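## Task

Same setup with four cases on the low table. Cases labelled E4 go onto the north pallet (near the -y end of the track) and cases labelled Y0 onto the south pallet (near the +y end). All other conditions match the first goal: each case on the deck, not on another case, overhang no more than a finger's width, the two cases already on each pallet stay there, a fallen case may be recovered but must finish lid up, and the robot must release and move clear so that nothing relies on it being held. cam_pallet_north shows the -y end and cam_pallet_south the +y end, with +y roughly to the right in both images.

## Robot and tools

Robot: two UR20-type arms, left_arm and right_arm, each on its own carriage on one shared track running along y. left_rail carries left_arm on the +y half (position_m 0.6 to 3 m); right_rail carries right_arm on the -y half (-3 to -0.6 m). Each arm's base sits at x = 0, y = its carriage position, z = 0.04 m, facing +x. The names left and right do not refer to sides of any image. Each arm ends in a vacuum tool with four suction cups: two on channel a (at cup-frame y = -104.5 mm) and two on channel b (y = +104.5 mm), at x = -62 and +62 mm. The cups point along the cup point's +z.

World frame: fixed to the table, table top at z = 0, +z up, +x the direction the arms face, +y to their left, y = 0 at the track middle. The table starts at x = 0.50 and spans y -0.90 to 0.90; outside that the floor is 0.53 m below.

execute_actions takes {"actions": [...]}, run in sequence. Each action may have "rows", "steps", "until", and device keys left_rail / right_rail.
- rows: up to 15 rows, each lasting one control step (1/30 s). Every row is a single list of 16 numbers in [-1, 1] covering both arms: left dx, dy, dz, rx, ry, rz, left suction_a, suction_b, then the same eight for the right arm. Always send all 16.
- dx..rz are an offset, not a pose: the target relative to where that cup point was measured when the action began (for a call's first action, the last reported pose), expressed in the cup point's own axes. Every row is measured from that same start, not from the previous row. Scale: 1.0 = 0.6 m for dx, dy, dz, and 1.0 = 180 degrees for rx, ry, rz, which together form one rotation vector. The controller clips each step's target to within 100 mm and 16 degrees of the measured pose, so large moves take several steps.
- suction_a, suction_b: 1 = vacuum on, 0 = off (above 0.01 counts as on). They persist; to leave one tool unchanged, repeat its last two values, since 0 is a real command.
- steps: 1 to 450, at least the number of rows, default 15. After the last row the arm keeps heading to its final target.
- until: stops the action early when all conditions hold, e.g. {"left_rail": {"position_status": ["!=", "moving"]}}, or {"all": {"status": "ended"}} / {"any": {"status": "ended"}}. Numbers need a comparison (=, !=, <, <=, >, >=). It does not halt the arms.
- Carriages: {"left_rail": {"position_m": x, "speed_m_s": v}} with v 0.01 to 1 m/s (starts at 1); {"stop": true} halts it. Rows never move a carriage. Drive, then wait with until on position_status before placing the tool in the scene. Any out-of-range value or unknown name rejects the whole call.
An empty actions list just returns the state and images.

zoom_image {camera, region [x0, y0, x1, y1]} gives a closer look at a part (max 504x504 px) of a camera's latest image. Cameras: cam_high, cam_low, cam_pallet_north, cam_pallet_south (896x504), cam_left_wrist, cam_right_wrist (504x504). Calibration data is supplied per camera. read_manual returns only licence texts. finished_scene {scene} ends a scene irrevocably and reports success; the next scene's task appears in its result.

Results: per arm, the cup point position (m) and quaternion wxyz plus velocities, all in the world frame (position less accurate at long reach); Hand target lines (where the controller is driving); joint positions/velocities (rail, then six joints); Wrist force/torque in the tool's own axes (noisy, offset, may say no reading); suction_measured_a/b (0 to 1; airtight surfaces settle at 0.83 or more, near 0 means no seal, settling takes about 1.3 s); part_present_a/b (1 above 0.09). Carriages report position_m, position_status (moving, done, contact_stop, time_out, stopped, stopped_with_arm, stopped_for_other_arm) and position_answer (taken/not_taken). "pose unreachable" means the clearance check altered or blocked that arm's command and its carriage braked. For stopped_with_arm, send followable rows then resend position_m; for stopped_for_other_arm, move an arm away, wait about 30 steps, resend.

Gripping: press both cups of a channel fully onto a flat smooth face; edges, holes or a cup hanging over nothing break the seal for that whole channel. Cardboard leaks. Cups compress up to about 21 mm. To release: lower gently until contact, then in one action switch both channels off and back the tool straight away.

Avoid: fast or sudden moves with a load (ramp offsets by about 0.01 per row), dropping or knocking cases, pushing anything out of the work area (ends the scene), the two arms or their held objects colliding or pressing on each other, contact forces of 400 N or joint overloads (the arm halts for 10 s), and a cup sealing onto the table. When handing over, place the object, switch the giver off before the taker on, and lift the giver clear.

Each tool is called after "Emit:" as name([rows], argument=value, ...), one row to a line, values as JSON.

## Session

Emit:
execute_actions(actions=[])

Scene clock: 0.00 s.
left_arm: end_effector_position=(+0.8491, +0.6900, +0.4388) suction_measured_a=0.00 part_present_a=0 suction_measured_b=0.00 part_present_b=0 end_effector_quat_wxyz=(-0.001, +0.001, +1.000, +0.000) end_effector_velocity=(-0.000, +0.000, +0.000) end_effector_angular_velocity=(-0.000, -0.000, +0.000) | right_arm: end_effector_position=(+0.8508, -2.2872, +0.4408) suction_measured_a=0.00 part_present_a=0 suction_measured_b=0.00 part_present_b=0 end_effector_quat_wxyz=(+0.001, -0.000, +1.000, +0.000) end_effector_velocity=(+0.000, -0.000, -0.000) end_effector_angular_velocity=(+0.000, +0.000, -0.000)
Joint positions: left_arm=[ 0.691 -0.24  -1.498  2.093 -2.165 -1.571  1.333] | right_arm=[-2.287 -0.239 -1.498  2.091 -2.165 -1.569  1.332]
Joint velocities: left_arm=[ 0.  0. -0.  0. -0.  0.  0.] | right_arm=[ 0. -0.  0. -0.  0.  0. -0.]
Wrist force (N, on the end effector, along its own x y z axes, offset not removed): no reading
Wrist torque (N m, same axes, about the end effector's origin, offset not removed): no reading
Hand target (left_arm): +0.849, +0.690, +0.439; -0.001, +0.001, +1.000, +0.000
Hand target (right_arm): +0.851, -2.287, +0.441; +0.001, -0.000, +1.000, +0.000
left_rail: position_m=0.691 position_m_goal=0.691 speed_m_s=1.00 position_status=done position_answer=taken refusals=0
right_rail: position_m=-2.287 position_m_goal=-2.287 speed_m_s=1.00 position_status=done position_answer=taken refusals=0
camera_calibration (this result's frames):
cam_left_wrist: T_world_to_cam=[[0.0291367, -0.996345, 0.0803007, 0.607759], [-0.86541, 0.0150574, 0.500837, 0.532131], [-0.500216, -0.0840859, -0.861808, 0.942205], [0, 0, 0, 1]] pos_world=[0.914109, 0.676751, 0.496686]
cam_right_wrist: T_world_to_cam=[[0.0148247, -0.99983, -0.0109762, -2.28588], [-0.855779, -0.0183647, 0.517016, 0.475552], [-0.517129, 0.00172857, -0.855906, 0.912682], [0, 0, 0, 1]] pos_world=[0.912829, -2.27833, 0.510212]

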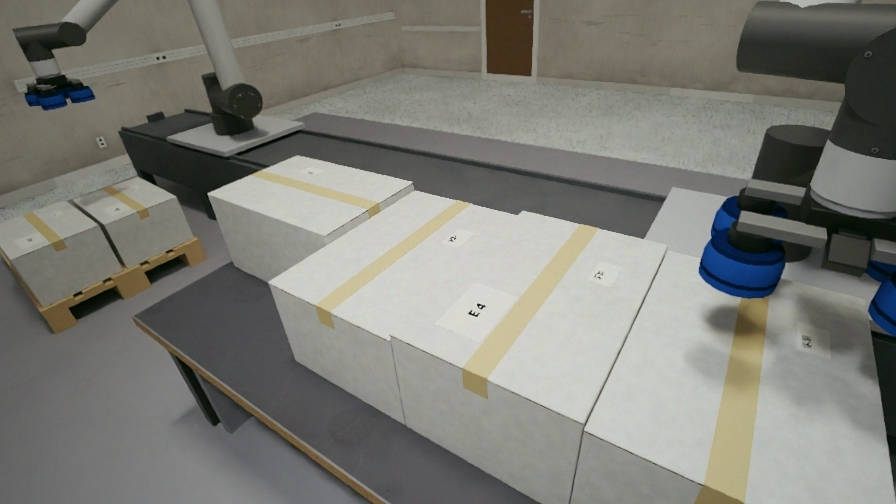

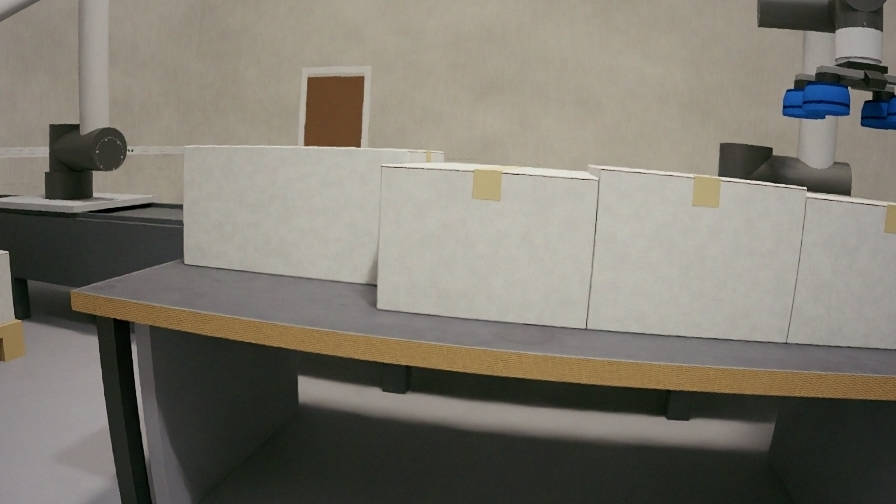

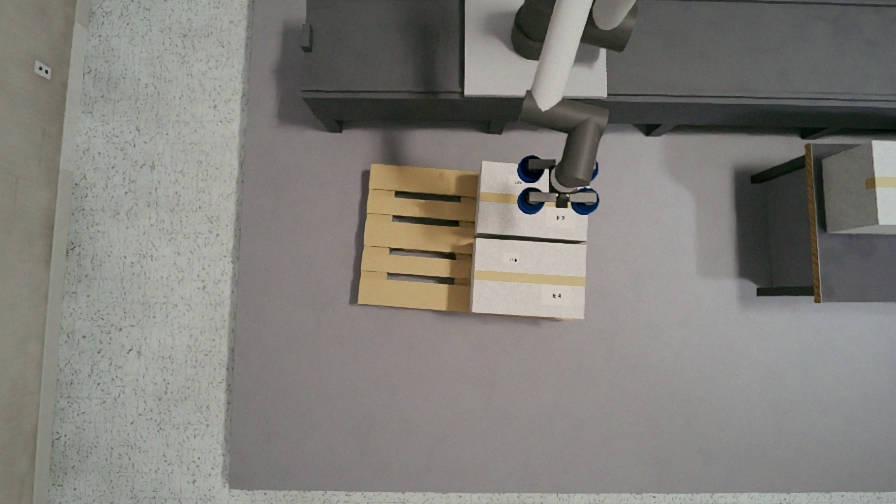

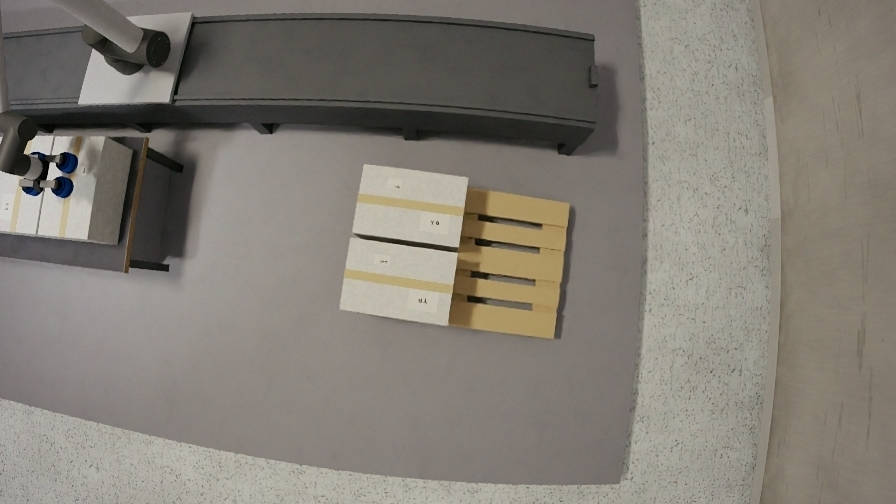

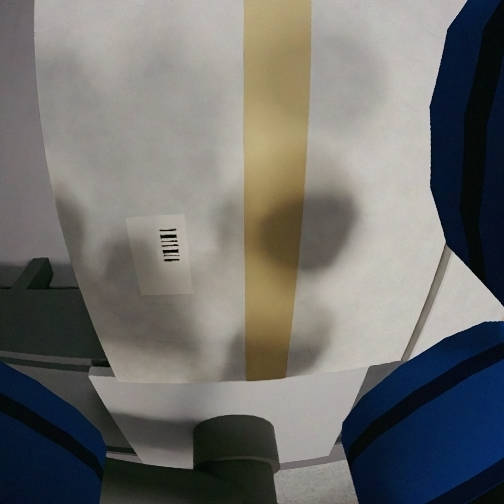

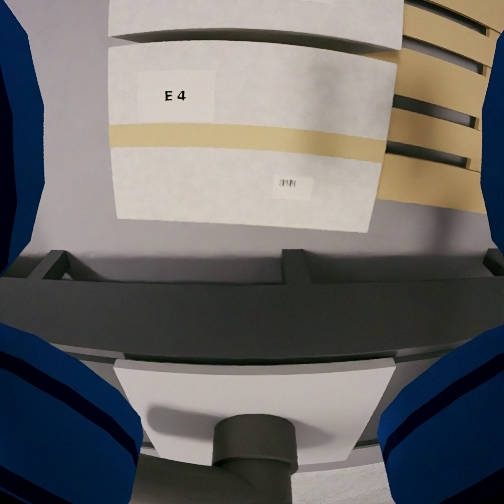

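Emit:
execute_actions([
  {"rows":[[0.05,-0.05,-0.05,0,0,-0.05,0,0,0,0,-0.05,0,0,0,0,0],[0.1,-0.1,-0.1,0,0,-0.1,0,0,0,0,-0.1,0,0,0,0,0],[0.86,-0.97,-0.27,0,0,-0.98,0,0,0,0,-0.27,0,0,0,0,0]],"left_rail":{"position_m":0.85},"right_rail":{"position_m":-1.7},"steps":70},
])

Scene clock: 2.87 s.
left_arm: end_effector_position=(+0.3334, +0.2683, +0.6008) suction_measured_a=0.00 part_present_a=0 suction_measured_b=0.00 part_present_b=0 end_effector_quat_wxyz=(+0.010, +0.995, -0.098, -0.003) end_effector_velocity=(-0.001, -0.000, -0.000) end_effector_angular_velocity=(+0.178, -0.019, +1.237) | right_arm: end_effector_position=(+0.8507, -1.6996, +0.6028) suction_measured_a=0.00 part_present_a=0 suction_measured_b=0.00 part_present_b=0 end_effector_quat_wxyz=(+0.001, -0.000, +1.000, +0.000) end_effector_velocity=(-0.000, -0.000, -0.000) end_effector_angular_velocity=(+0.000, +0.000, -0.000)
Joint positions: left_arm=[ 0.85  -1.349 -1.825  2.138 -1.902 -1.584 -2.724] | right_arm=[-1.7   -0.239 -1.593  1.939 -1.919 -1.57   1.332]
Joint velocities: left_arm=[ 0.    -0.037  0.037 -0.062  0.178  0.08  -1.273] | right_arm=[ 0. -0.  0. -0.  0. -0. -0.]
Wrist force (N, on the end effector, along its own x y z axes, offset not removed): left_arm=[1.3 -6.5 4.9] | right_arm=[5.2 6.9 -4.3]
Wrist torque (N m, same axes, about the end effector's origin, offset not removed): left_arm=[-1.05 -0.04 0.58] | right_arm=[0.85 -1.36 0.01]
Hand target (left_arm): +0.333, +0.268, +0.601; +0.002, +0.999, -0.038, -0.001
Hand target (right_arm): +0.851, -1.700, +0.603; +0.001, -0.000, +1.000, +0.000
Off the commanded pose (left_arm): 0.001 m, 8 deg.
Off the commanded pose (right_arm): 0.000 m, 0 deg.
left_rail: position_m=0.850 position_m_goal=0.850 speed_m_s=1.00 position_status=done position_answer=taken refusals=0
right_rail: position_m=-1.700 position_m_goal=-1.700 speed_m_s=1.00 position_status=done position_answer=taken refusals=0
camera_calibration (this result's frames):
cam_left_wrist: T_world_to_cam=[[0.163819, 0.9847, 0.0594064, -0.374326], [0.851082, -0.171527, 0.496223, -0.508385], [0.498821, -0.0307312, -0.86616, 0.443592], [0, 0, 0, 1]] pos_world=[0.272727, 0.295029, 0.658731]
cam_right_wrist: T_world_to_cam=[[0.0147831, -0.999831, -0.0109472, -1.6966], [-0.85578, -0.0183141, 0.517015, 0.40253], [-0.517128, 0.00172529, -0.855906, 1.05031], [0, 0, 0, 1]] pos_world=[0.912702, -1.69075, 0.672278]

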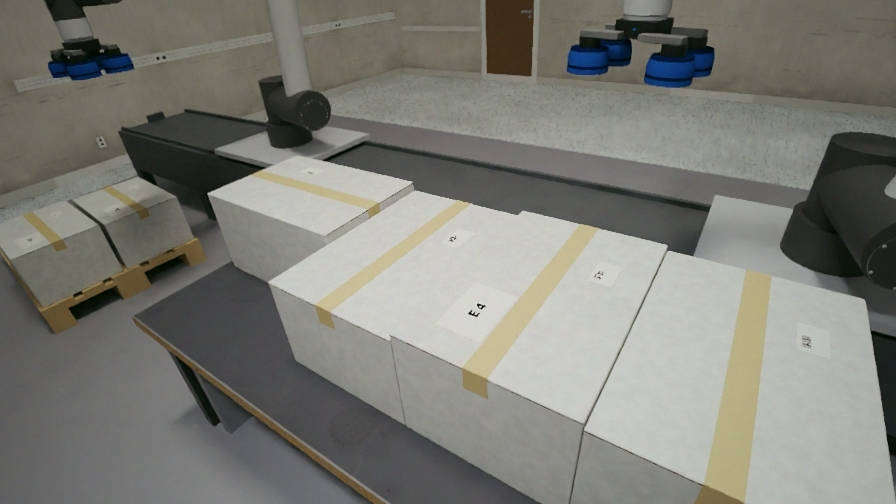

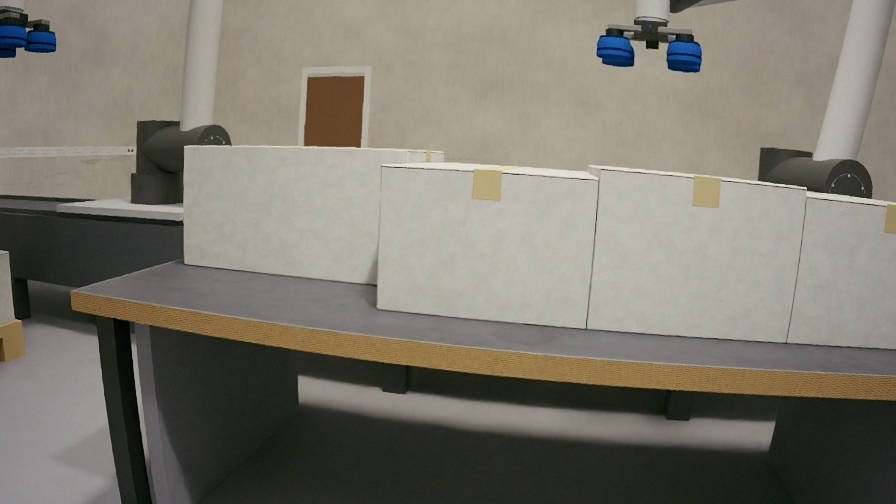

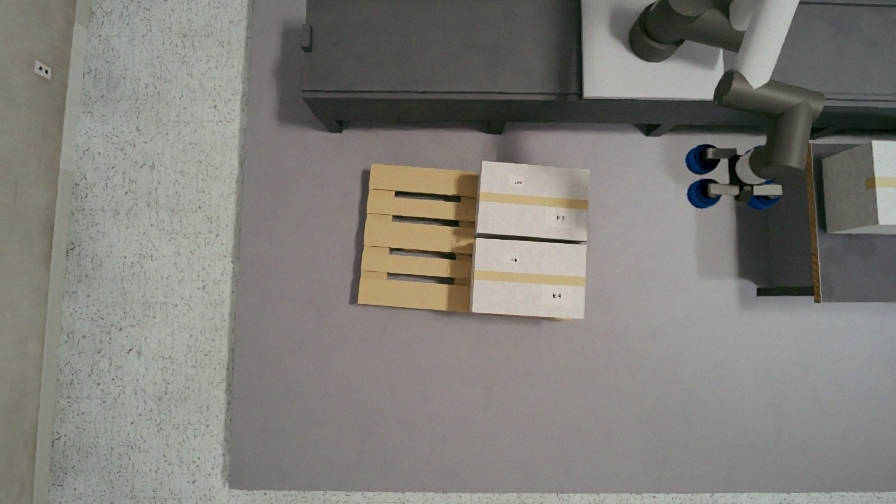

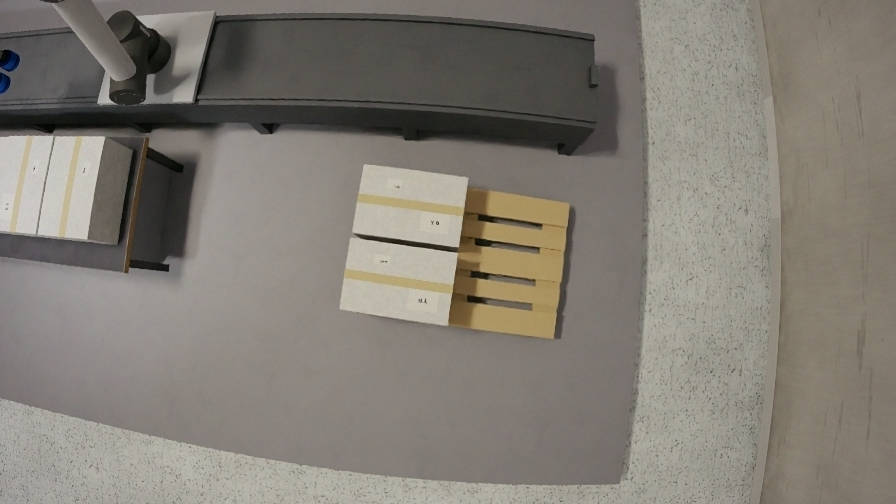

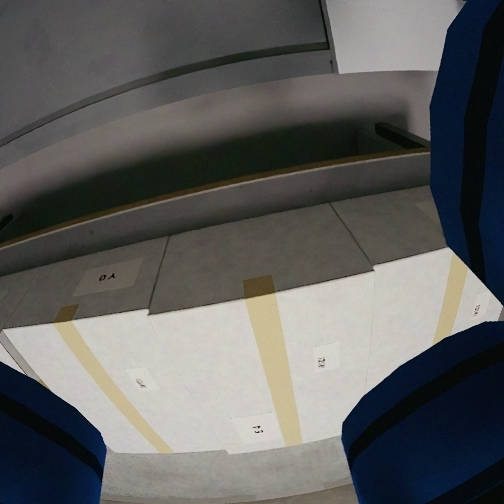

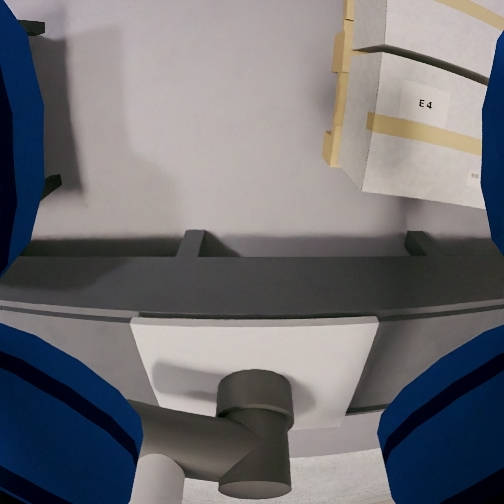

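B = Y0. Check D once settled.

Emit:
execute_actions([
  {"steps":8},
])

Scene clock: 3.23 s.
left_arm: end_effector_position=(+0.3332, +0.2683, +0.6007) suction_measured_a=0.00 part_present_a=0 suction_measured_b=0.00 part_present_b=0 end_effector_quat_wxyz=(-0.000, +0.999, -0.034, -0.000) end_effector_velocity=(-0.000, -0.000, -0.000) end_effector_angular_velocity=(+0.008, -0.004, +0.031) | right_arm: end_effector_position=(+0.8507, -1.6996, +0.6028) suction_measured_a=0.00 part_present_a=0 suction_measured_b=0.00 part_present_b=0 end_effector_quat_wxyz=(+0.001, -0.000, +1.000, +0.000) end_effector_velocity=(+0.000, +0.000, +0.000) end_effector_angular_velocity=(+0.000, -0.000, +0.000)
Joint positions: left_arm=[ 0.85  -1.355 -1.821  2.131 -1.88  -1.571 -2.858] | right_arm=[-1.7   -0.239 -1.593  1.939 -1.919 -1.569  1.332]
Joint velocities: left_arm=[ 0.    -0.003  0.001 -0.002  0.008  0.006 -0.034] | right_arm=[ 0.  0. -0.  0. -0.  0. -0.]
Wrist force (N, on the end effector, along its own x y z axes, offset not removed): left_arm=[-1.3 -6.2 4.0] | right_arm=[2.4 3.5 -6.9]
Wrist torque (N m, same axes, about the end effector's origin, offset not removed): left_arm=[-0.97 0.40 0.68] | right_arm=[0.26 -1.27 0.07]
Hand target (left_arm): +0.333, +0.268, +0.601; -0.001, +0.999, -0.033, -0.000
Hand target (right_arm): +0.851, -1.700, +0.603; +0.001, -0.000, +1.000, +0.000
Off the commanded pose (left_arm): 0.001 m, 0 deg.
Off the commanded pose (right_arm): 0.000 m, 0 deg.
left_rail: position_m=0.850 position_m_goal=0.850 speed_m_s=1.00 position_status=done position_answer=taken refusals=0
right_rail: position_m=-1.700 position_m_goal=-1.700 speed_m_s=1.00 position_status=done position_answer=taken refusals=0
camera_calibration (this result's frames):
cam_left_wrist: T_world_to_cam=[[0.0362667, 0.996047, 0.0810903, -0.347829], [0.863374, -0.0720922, 0.499388, -0.540893], [0.503259, 0.0519001, -0.862575, 0.4178], [0, 0, 0, 1]] pos_world=[0.269346, 0.285776, 0.658705]
cam_right_wrist: T_world_to_cam=[[0.0147831, -0.999831, -0.0109632, -1.69658], [-0.855782, -0.0183223, 0.517012, 0.402521], [-0.517125, 0.00173909, -0.855908, 1.05033], [0, 0, 0, 1]] pos_world=[0.912703, -1.69075, 0.672279]

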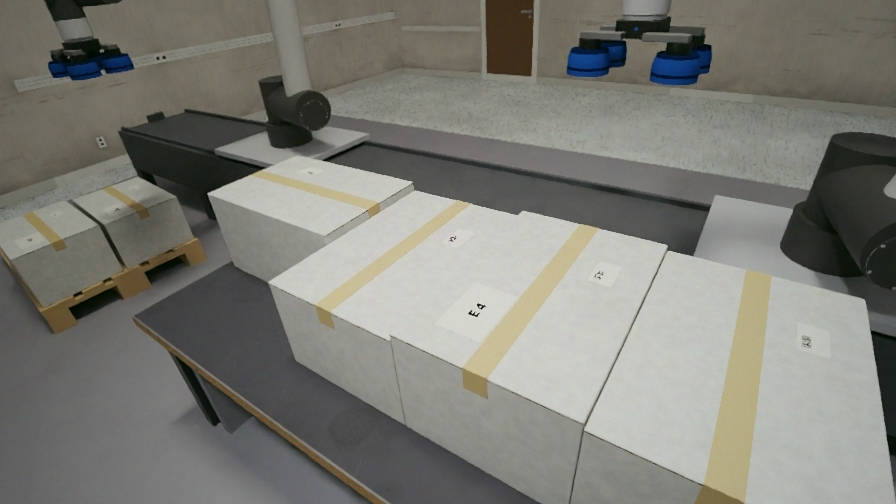

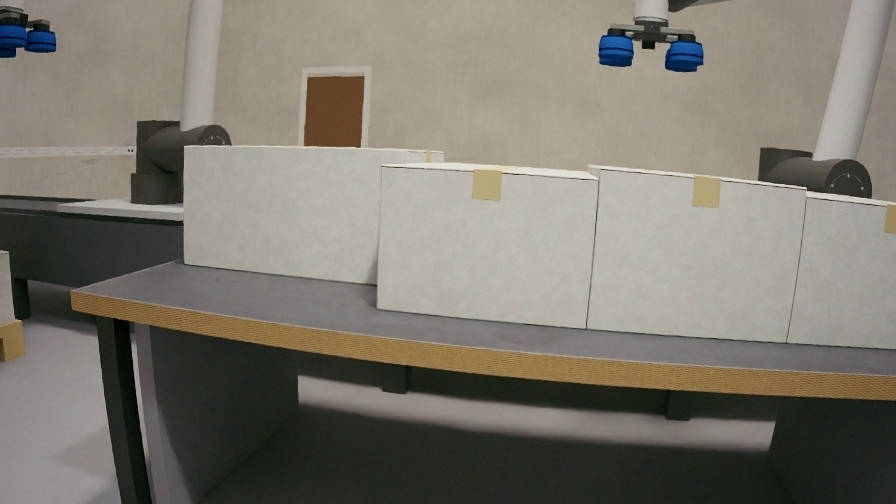

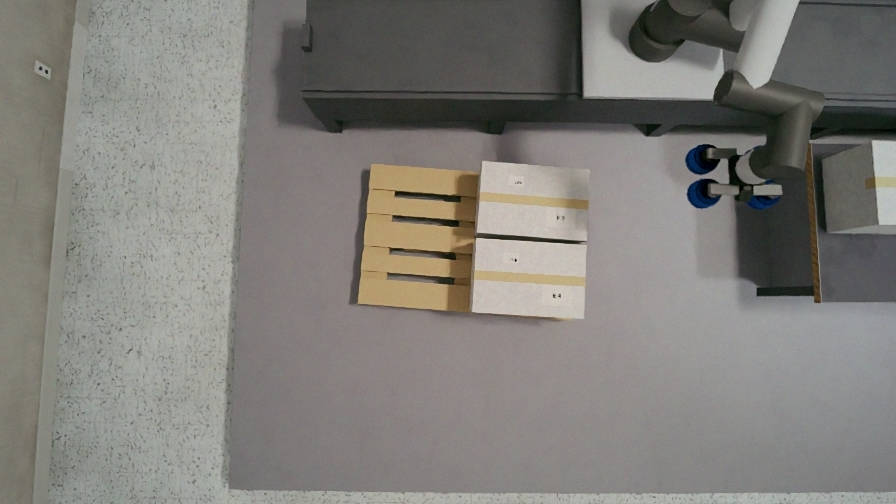

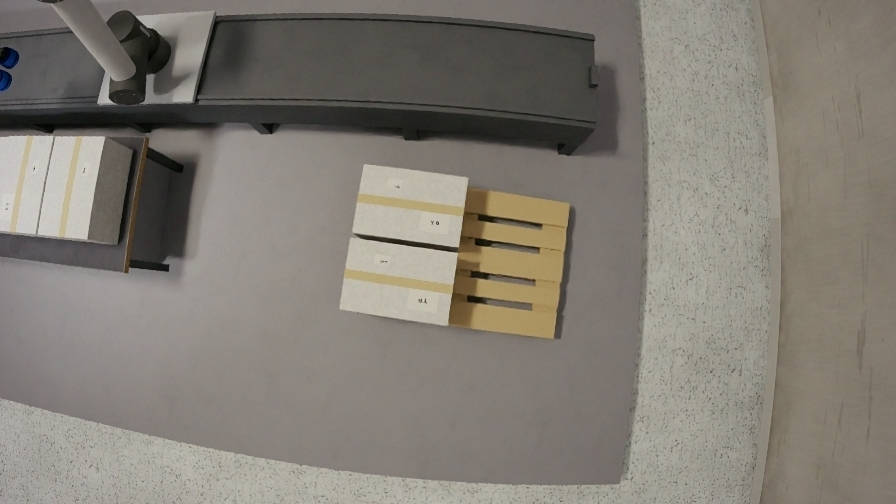

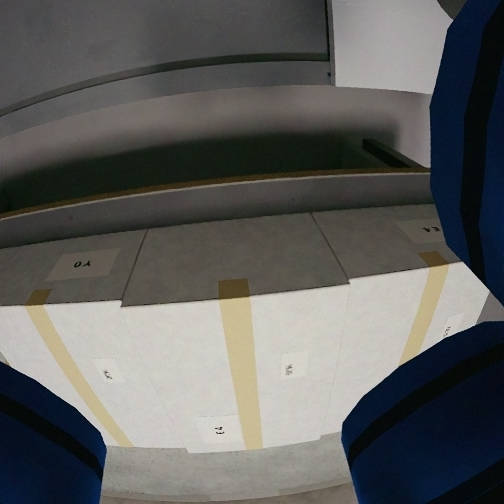

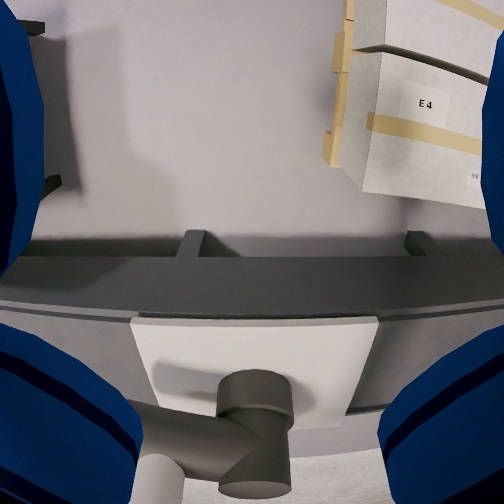

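Emit:
execute_actions([
  {"rows":[[0.05,0.03,0,0,0,-0.0216,0,0,0,0,0,0,0,0,0,0],[0.12,0.07,0.02,0,0,-0.0216,0,0,0,0,0,0,0,0,0,0],[0.9,0.553,0.2,0,0,-0.0216,0,0,0,0,0,0,0,0,0,0]],"steps":45},
])

Emit:
zoom_image(camera="cam_low", region=[360, 130, 860, 360])

Emit:
zoom_image(camera="cam_pallet_south", region=[325, 150, 605, 360])

Emit:
zoom_image(camera="cam_pallet_north", region=[330, 140, 610, 340])

Scene clock: 5.17 s.
left_arm: end_effector_position=(+0.8488, -0.0980, +0.4808) suction_measured_a=0.00 part_present_a=0 suction_measured_b=0.00 part_present_b=0 end_effector_quat_wxyz=(-0.000, +1.000, +0.000, -0.000) end_effector_velocity=(+0.009, -0.009, -0.000) end_effector_angular_velocity=(+0.002, +0.002, -0.000) | right_arm: end_effector_position=(+0.8507, -1.6996, +0.6028) suction_measured_a=0.00 part_present_a=0 suction_measured_b=0.00 part_present_b=0 end_effector_quat_wxyz=(+0.001, -0.000, +1.000, +0.000) end_effector_velocity=(+0.000, -0.000, -0.000) end_effector_angular_velocity=(+0.000, +0.000, -0.000)
Joint positions: left_arm=[ 0.85  -0.999 -1.065  1.432 -1.937 -1.571 -2.57 ] | right_arm=[-1.7   -0.239 -1.593  1.939 -1.919 -1.569  1.332]
Joint velocities: left_arm=[ 0.     0.002  0.015 -0.024  0.012 -0.     0.002] | right_arm=[ 0. -0.  0. -0. -0.  0. -0.]
Wrist force (N, on the end effector, along its own x y z axes, offset not removed): left_arm=[-3.3 -3.6 5.3] | right_arm=[3.3 2.7 -11.3]
Wrist torque (N m, same axes, about the end effector's origin, offset not removed): left_arm=[-0.65 0.64 0.65] | right_arm=[0.37 -1.14 0.43]
Hand target (left_arm): +0.850, -0.099, +0.481; -0.000, +1.000, +0.000, -0.000
Hand target (right_arm): +0.851, -1.700, +0.603; +0.001, -0.000, +1.000, +0.000
Off the commanded pose (left_arm): 0.001 m, 0 deg.
Off the commanded pose (right_arm): 0.000 m, 0 deg.
left_rail: position_m=0.850 position_m_goal=0.850 speed_m_s=1.00 position_status=done position_answer=taken refusals=0
right_rail: position_m=-1.700 position_m_goal=-1.700 speed_m_s=1.00 position_status=done position_answer=taken refusals=0
camera_calibration (this result's frames):
cam_left_wrist: T_world_to_cam=[[-0.031355, 0.996239, 0.0807701, 0.065655], [0.866355, -0.0132098, 0.499253, -0.949285], [0.498443, 0.0856297, -0.862683, 0.0813116], [0, 0, 0, 1]] pos_world=[0.783948, -0.0849107, 0.538777]
cam_right_wrist: T_world_to_cam=[[0.0148053, -0.99983, -0.0109744, -1.69657], [-0.855783, -0.0183471, 0.517009, 0.402482], [-0.517123, 0.00173722, -0.855909, 1.05033], [0, 0, 0, 1]] pos_world=[0.912703, -1.69073, 0.672279]

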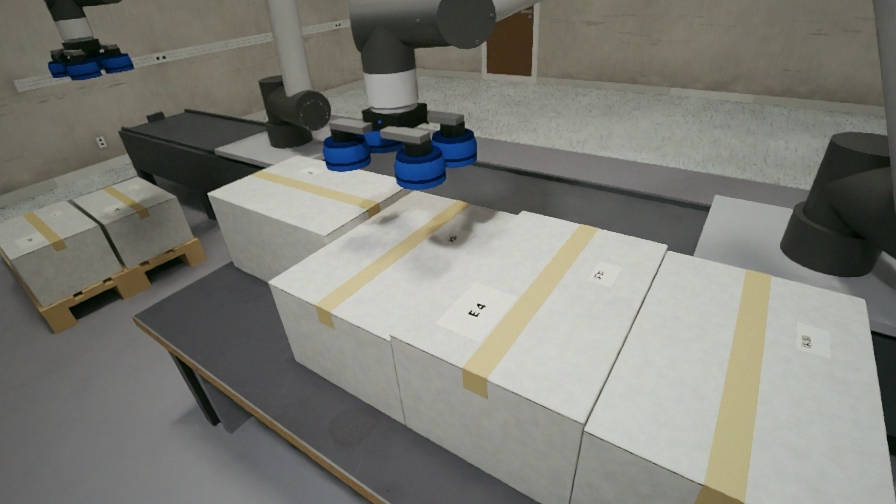

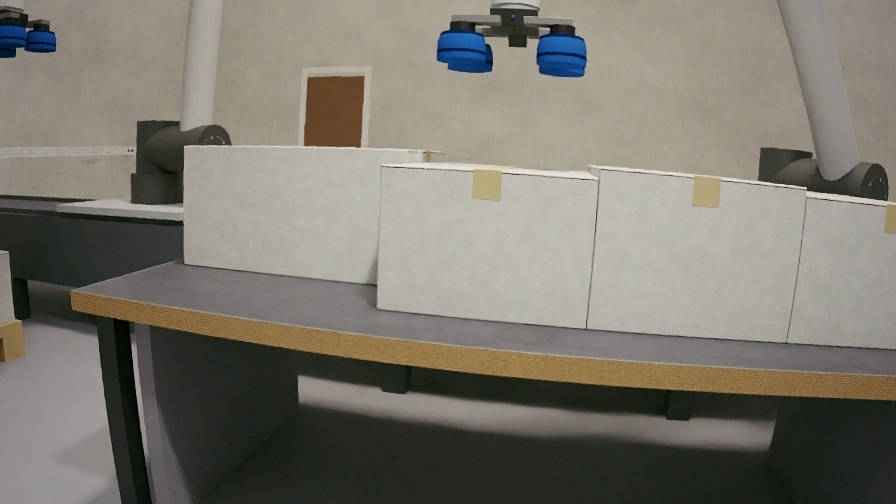

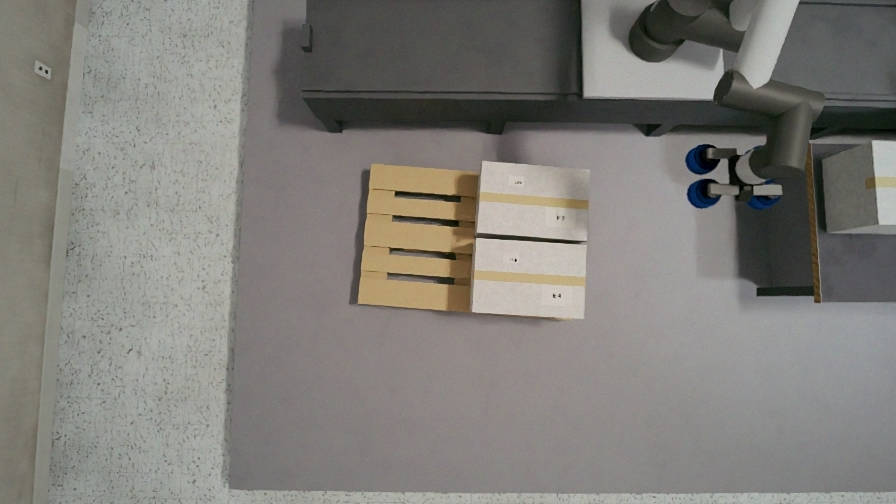

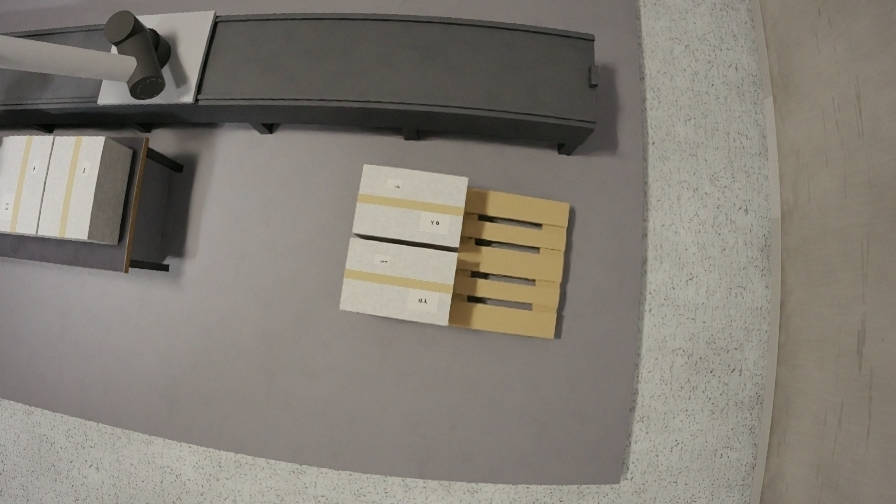

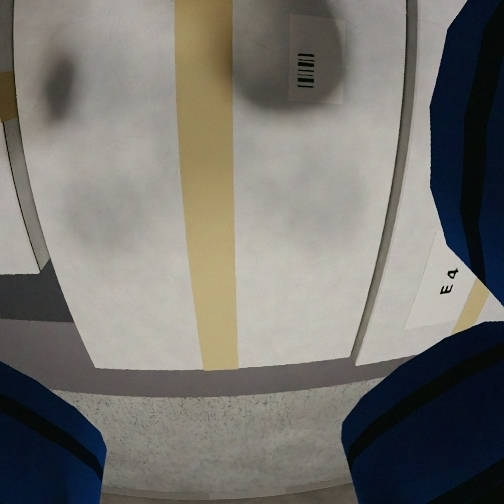

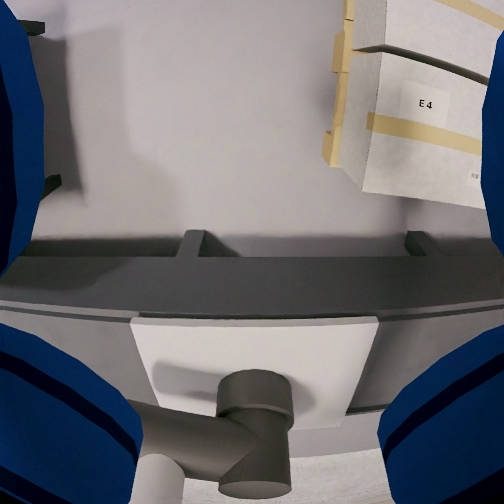

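Region (360, 130, 860, 360) of cam_low's 896x504 image, scaled by 1.008, with more detail than that image has; it fills the top 232 rows of this view, and the rest is white.

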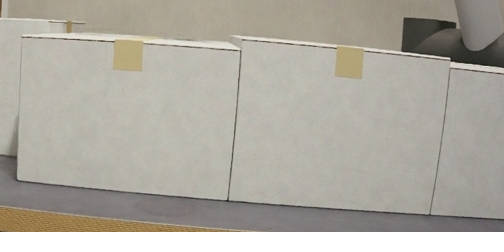

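Region (325, 150, 605, 360) of cam_pallet_south's 896x504 image, scaled by 1.800, with more detail than that image has; it fills the top 378 rows of this view, and the rest is white.

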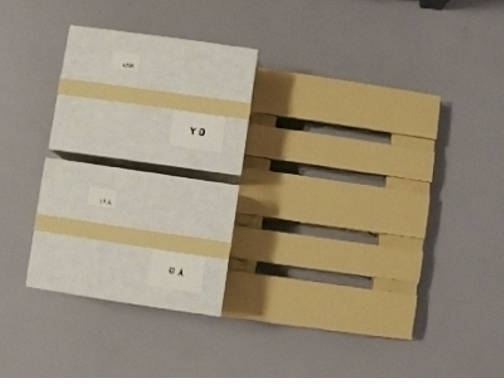

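Region (330, 140, 610, 340) of cam_pallet_north's 896x504 image, scaled by 1.800, with more detail than that image has; it fills the top 360 rows of this view, and the rest is white.

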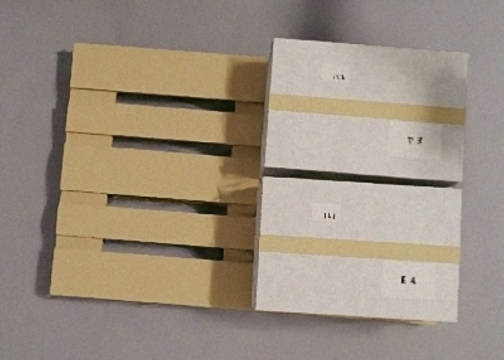

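Emit:
execute_actions([
  {"rows":[[0,0.005,0.04,0,0,0,0,0,0,0,0,0,0,0,0,0],[0,0.005,0.09,0,0,0,0,0,0,0,0,0,0,0,0,0],[0,0.005,0.15,0,0,0,0,0,0,0,0,0,0,0,0,0],[0,0.005,0.3,0,0,0,0,0,0,0,0,0,0,0,0,0],[0,0.005,0.3,0,0,0,0,0,0,0,0,0,0,0,0,0],[0,0.005,0.3,0,0,0,0,0,0,0,0,0,0,0,0,0],[0,0.005,0.3,0,0,0,0,0,0,0,0,0,0,0,0,0],[0,0.005,0.31,0,0,0,0,0,0,0,0,0,0,0,0,0],[0,0.005,0.32,0,0,0,0,0,0,0,0,0,0,0,0,0],[0,0.005,0.33,0,0,0,0,0,0,0,0,0,0,0,0,0],[0,0.005,0.34,0,0,0,1,1,0,0,0,0,0,0,0,0],[0,0.005,0.35,0,0,0,1,1,0,0,0,0,0,0,0,0],[0,0.005,0.36,0,0,0,1,1,0,0,0,0,0,0,0,0],[0,0.005,0.37,0,0,0,1,1,0,0,0,0,0,0,0,0],[0,0.005,0.378,0,0,0,1,1,0,0,0,0,0,0,0,0]],"steps":36},
])

Scene clock: 7.00 s.
left_arm: end_effector_position=(+0.8486, -0.1011, +0.2542) suction_measured_a=0.90 part_present_a=1 suction_measured_b=0.90 part_present_b=1 end_effector_quat_wxyz=(-0.000, +1.000, +0.000, -0.000) end_effector_velocity=(-0.000, +0.000, -0.001) end_effector_angular_velocity=(+0.001, +0.000, -0.000) | right_arm: end_effector_position=(+0.8507, -1.6996, +0.6028) suction_measured_a=0.00 part_present_a=0 suction_measured_b=0.00 part_present_b=0 end_effector_quat_wxyz=(+0.001, -0.000, +1.000, +0.000) end_effector_velocity=(+0.000, -0.000, -0.000) end_effector_angular_velocity=(+0.000, +0.000, -0.000)
Joint positions: left_arm=[ 0.85  -1.001 -0.937  1.566 -2.199 -1.571 -2.571] | right_arm=[-1.7   -0.239 -1.593  1.939 -1.919 -1.569  1.332]
Joint velocities: left_arm=[ 0.  0.  0.  0.  0. -0.  0.] | right_arm=[ 0.  0.  0. -0.  0. -0.  0.]
Wrist force (N, on the end effector, along its own x y z axes, offset not removed): left_arm=[3.6 -7.6 -6.8] | right_arm=[0.5 3.1 -4.4]
Wrist torque (N m, same axes, about the end effector's origin, offset not removed): left_arm=[-0.42 3.45 0.68] | right_arm=[0.42 -0.72 0.30]
Hand target (left_arm): +0.849, -0.101, +0.254; -0.000, +1.000, +0.000, -0.000
Hand target (right_arm): +0.851, -1.700, +0.603; +0.001, -0.000, +1.000, +0.000
Off the commanded pose (left_arm): 0.000 m, 0 deg.
Off the commanded pose (right_arm): 0.000 m, 0 deg.
left_rail: position_m=0.850 position_m_goal=0.850 speed_m_s=1.00 position_status=done position_answer=taken refusals=0
right_rail: position_m=-1.700 position_m_goal=-1.700 speed_m_s=1.00 position_status=done position_answer=taken refusals=0
camera_calibration (this result's frames):
cam_left_wrist: T_world_to_cam=[[-0.0313074, 0.996247, 0.0807, 0.0870134], [0.866278, -0.0132293, 0.499387, -0.836024], [0.49858, 0.0855432, -0.862613, -0.113873], [0, 0, 0, 1]] pos_world=[0.783728, -0.0880058, 0.312249]
cam_right_wrist: T_world_to_cam=[[0.0148054, -0.99983, -0.0109743, -1.69657], [-0.855783, -0.0183471, 0.517009, 0.402482], [-0.517123, 0.00173713, -0.85591, 1.05033], [0, 0, 0, 1]] pos_world=[0.912703, -1.69073, 0.672279]

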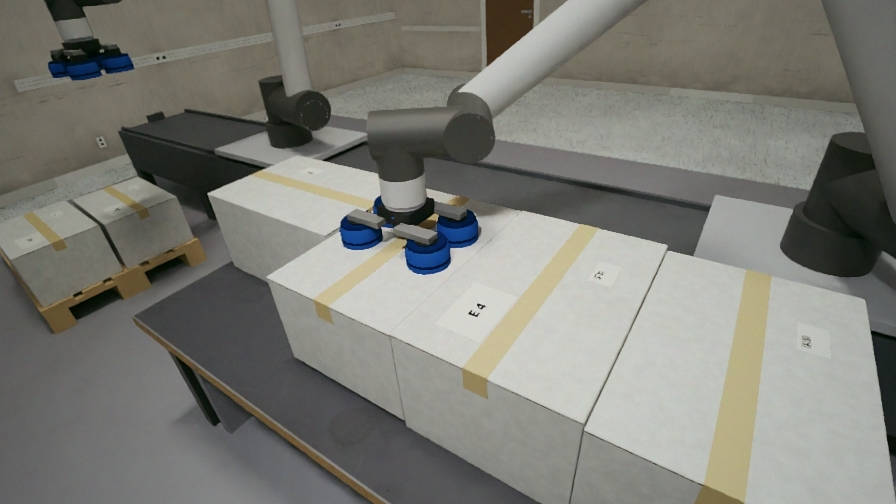

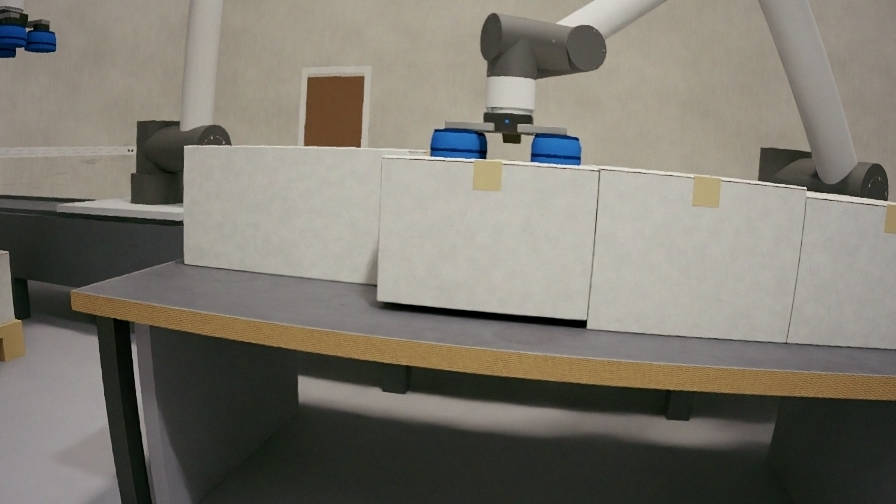

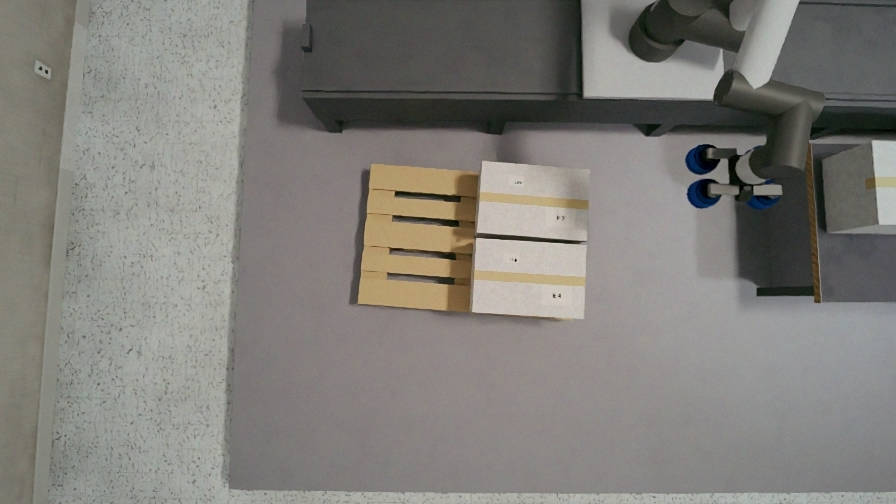

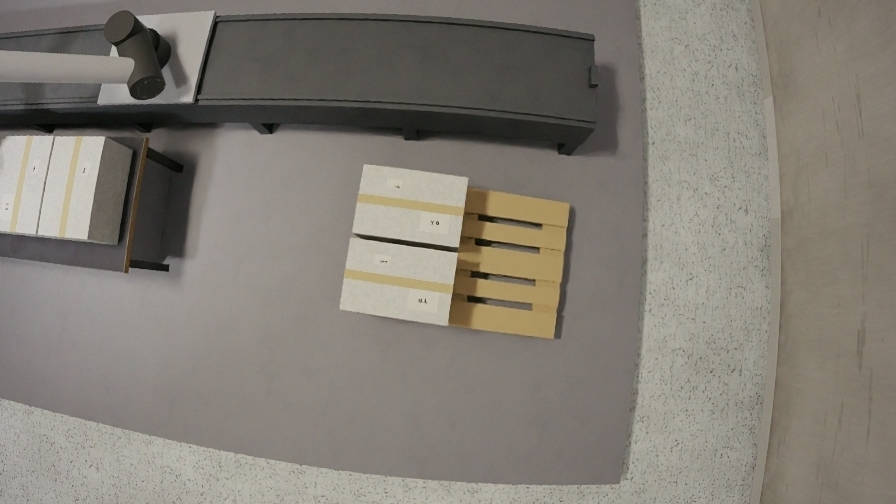

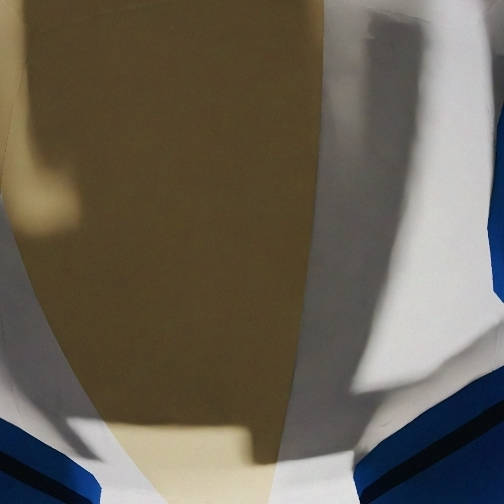

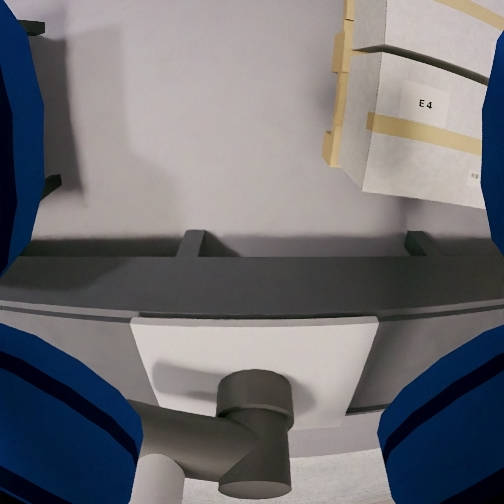

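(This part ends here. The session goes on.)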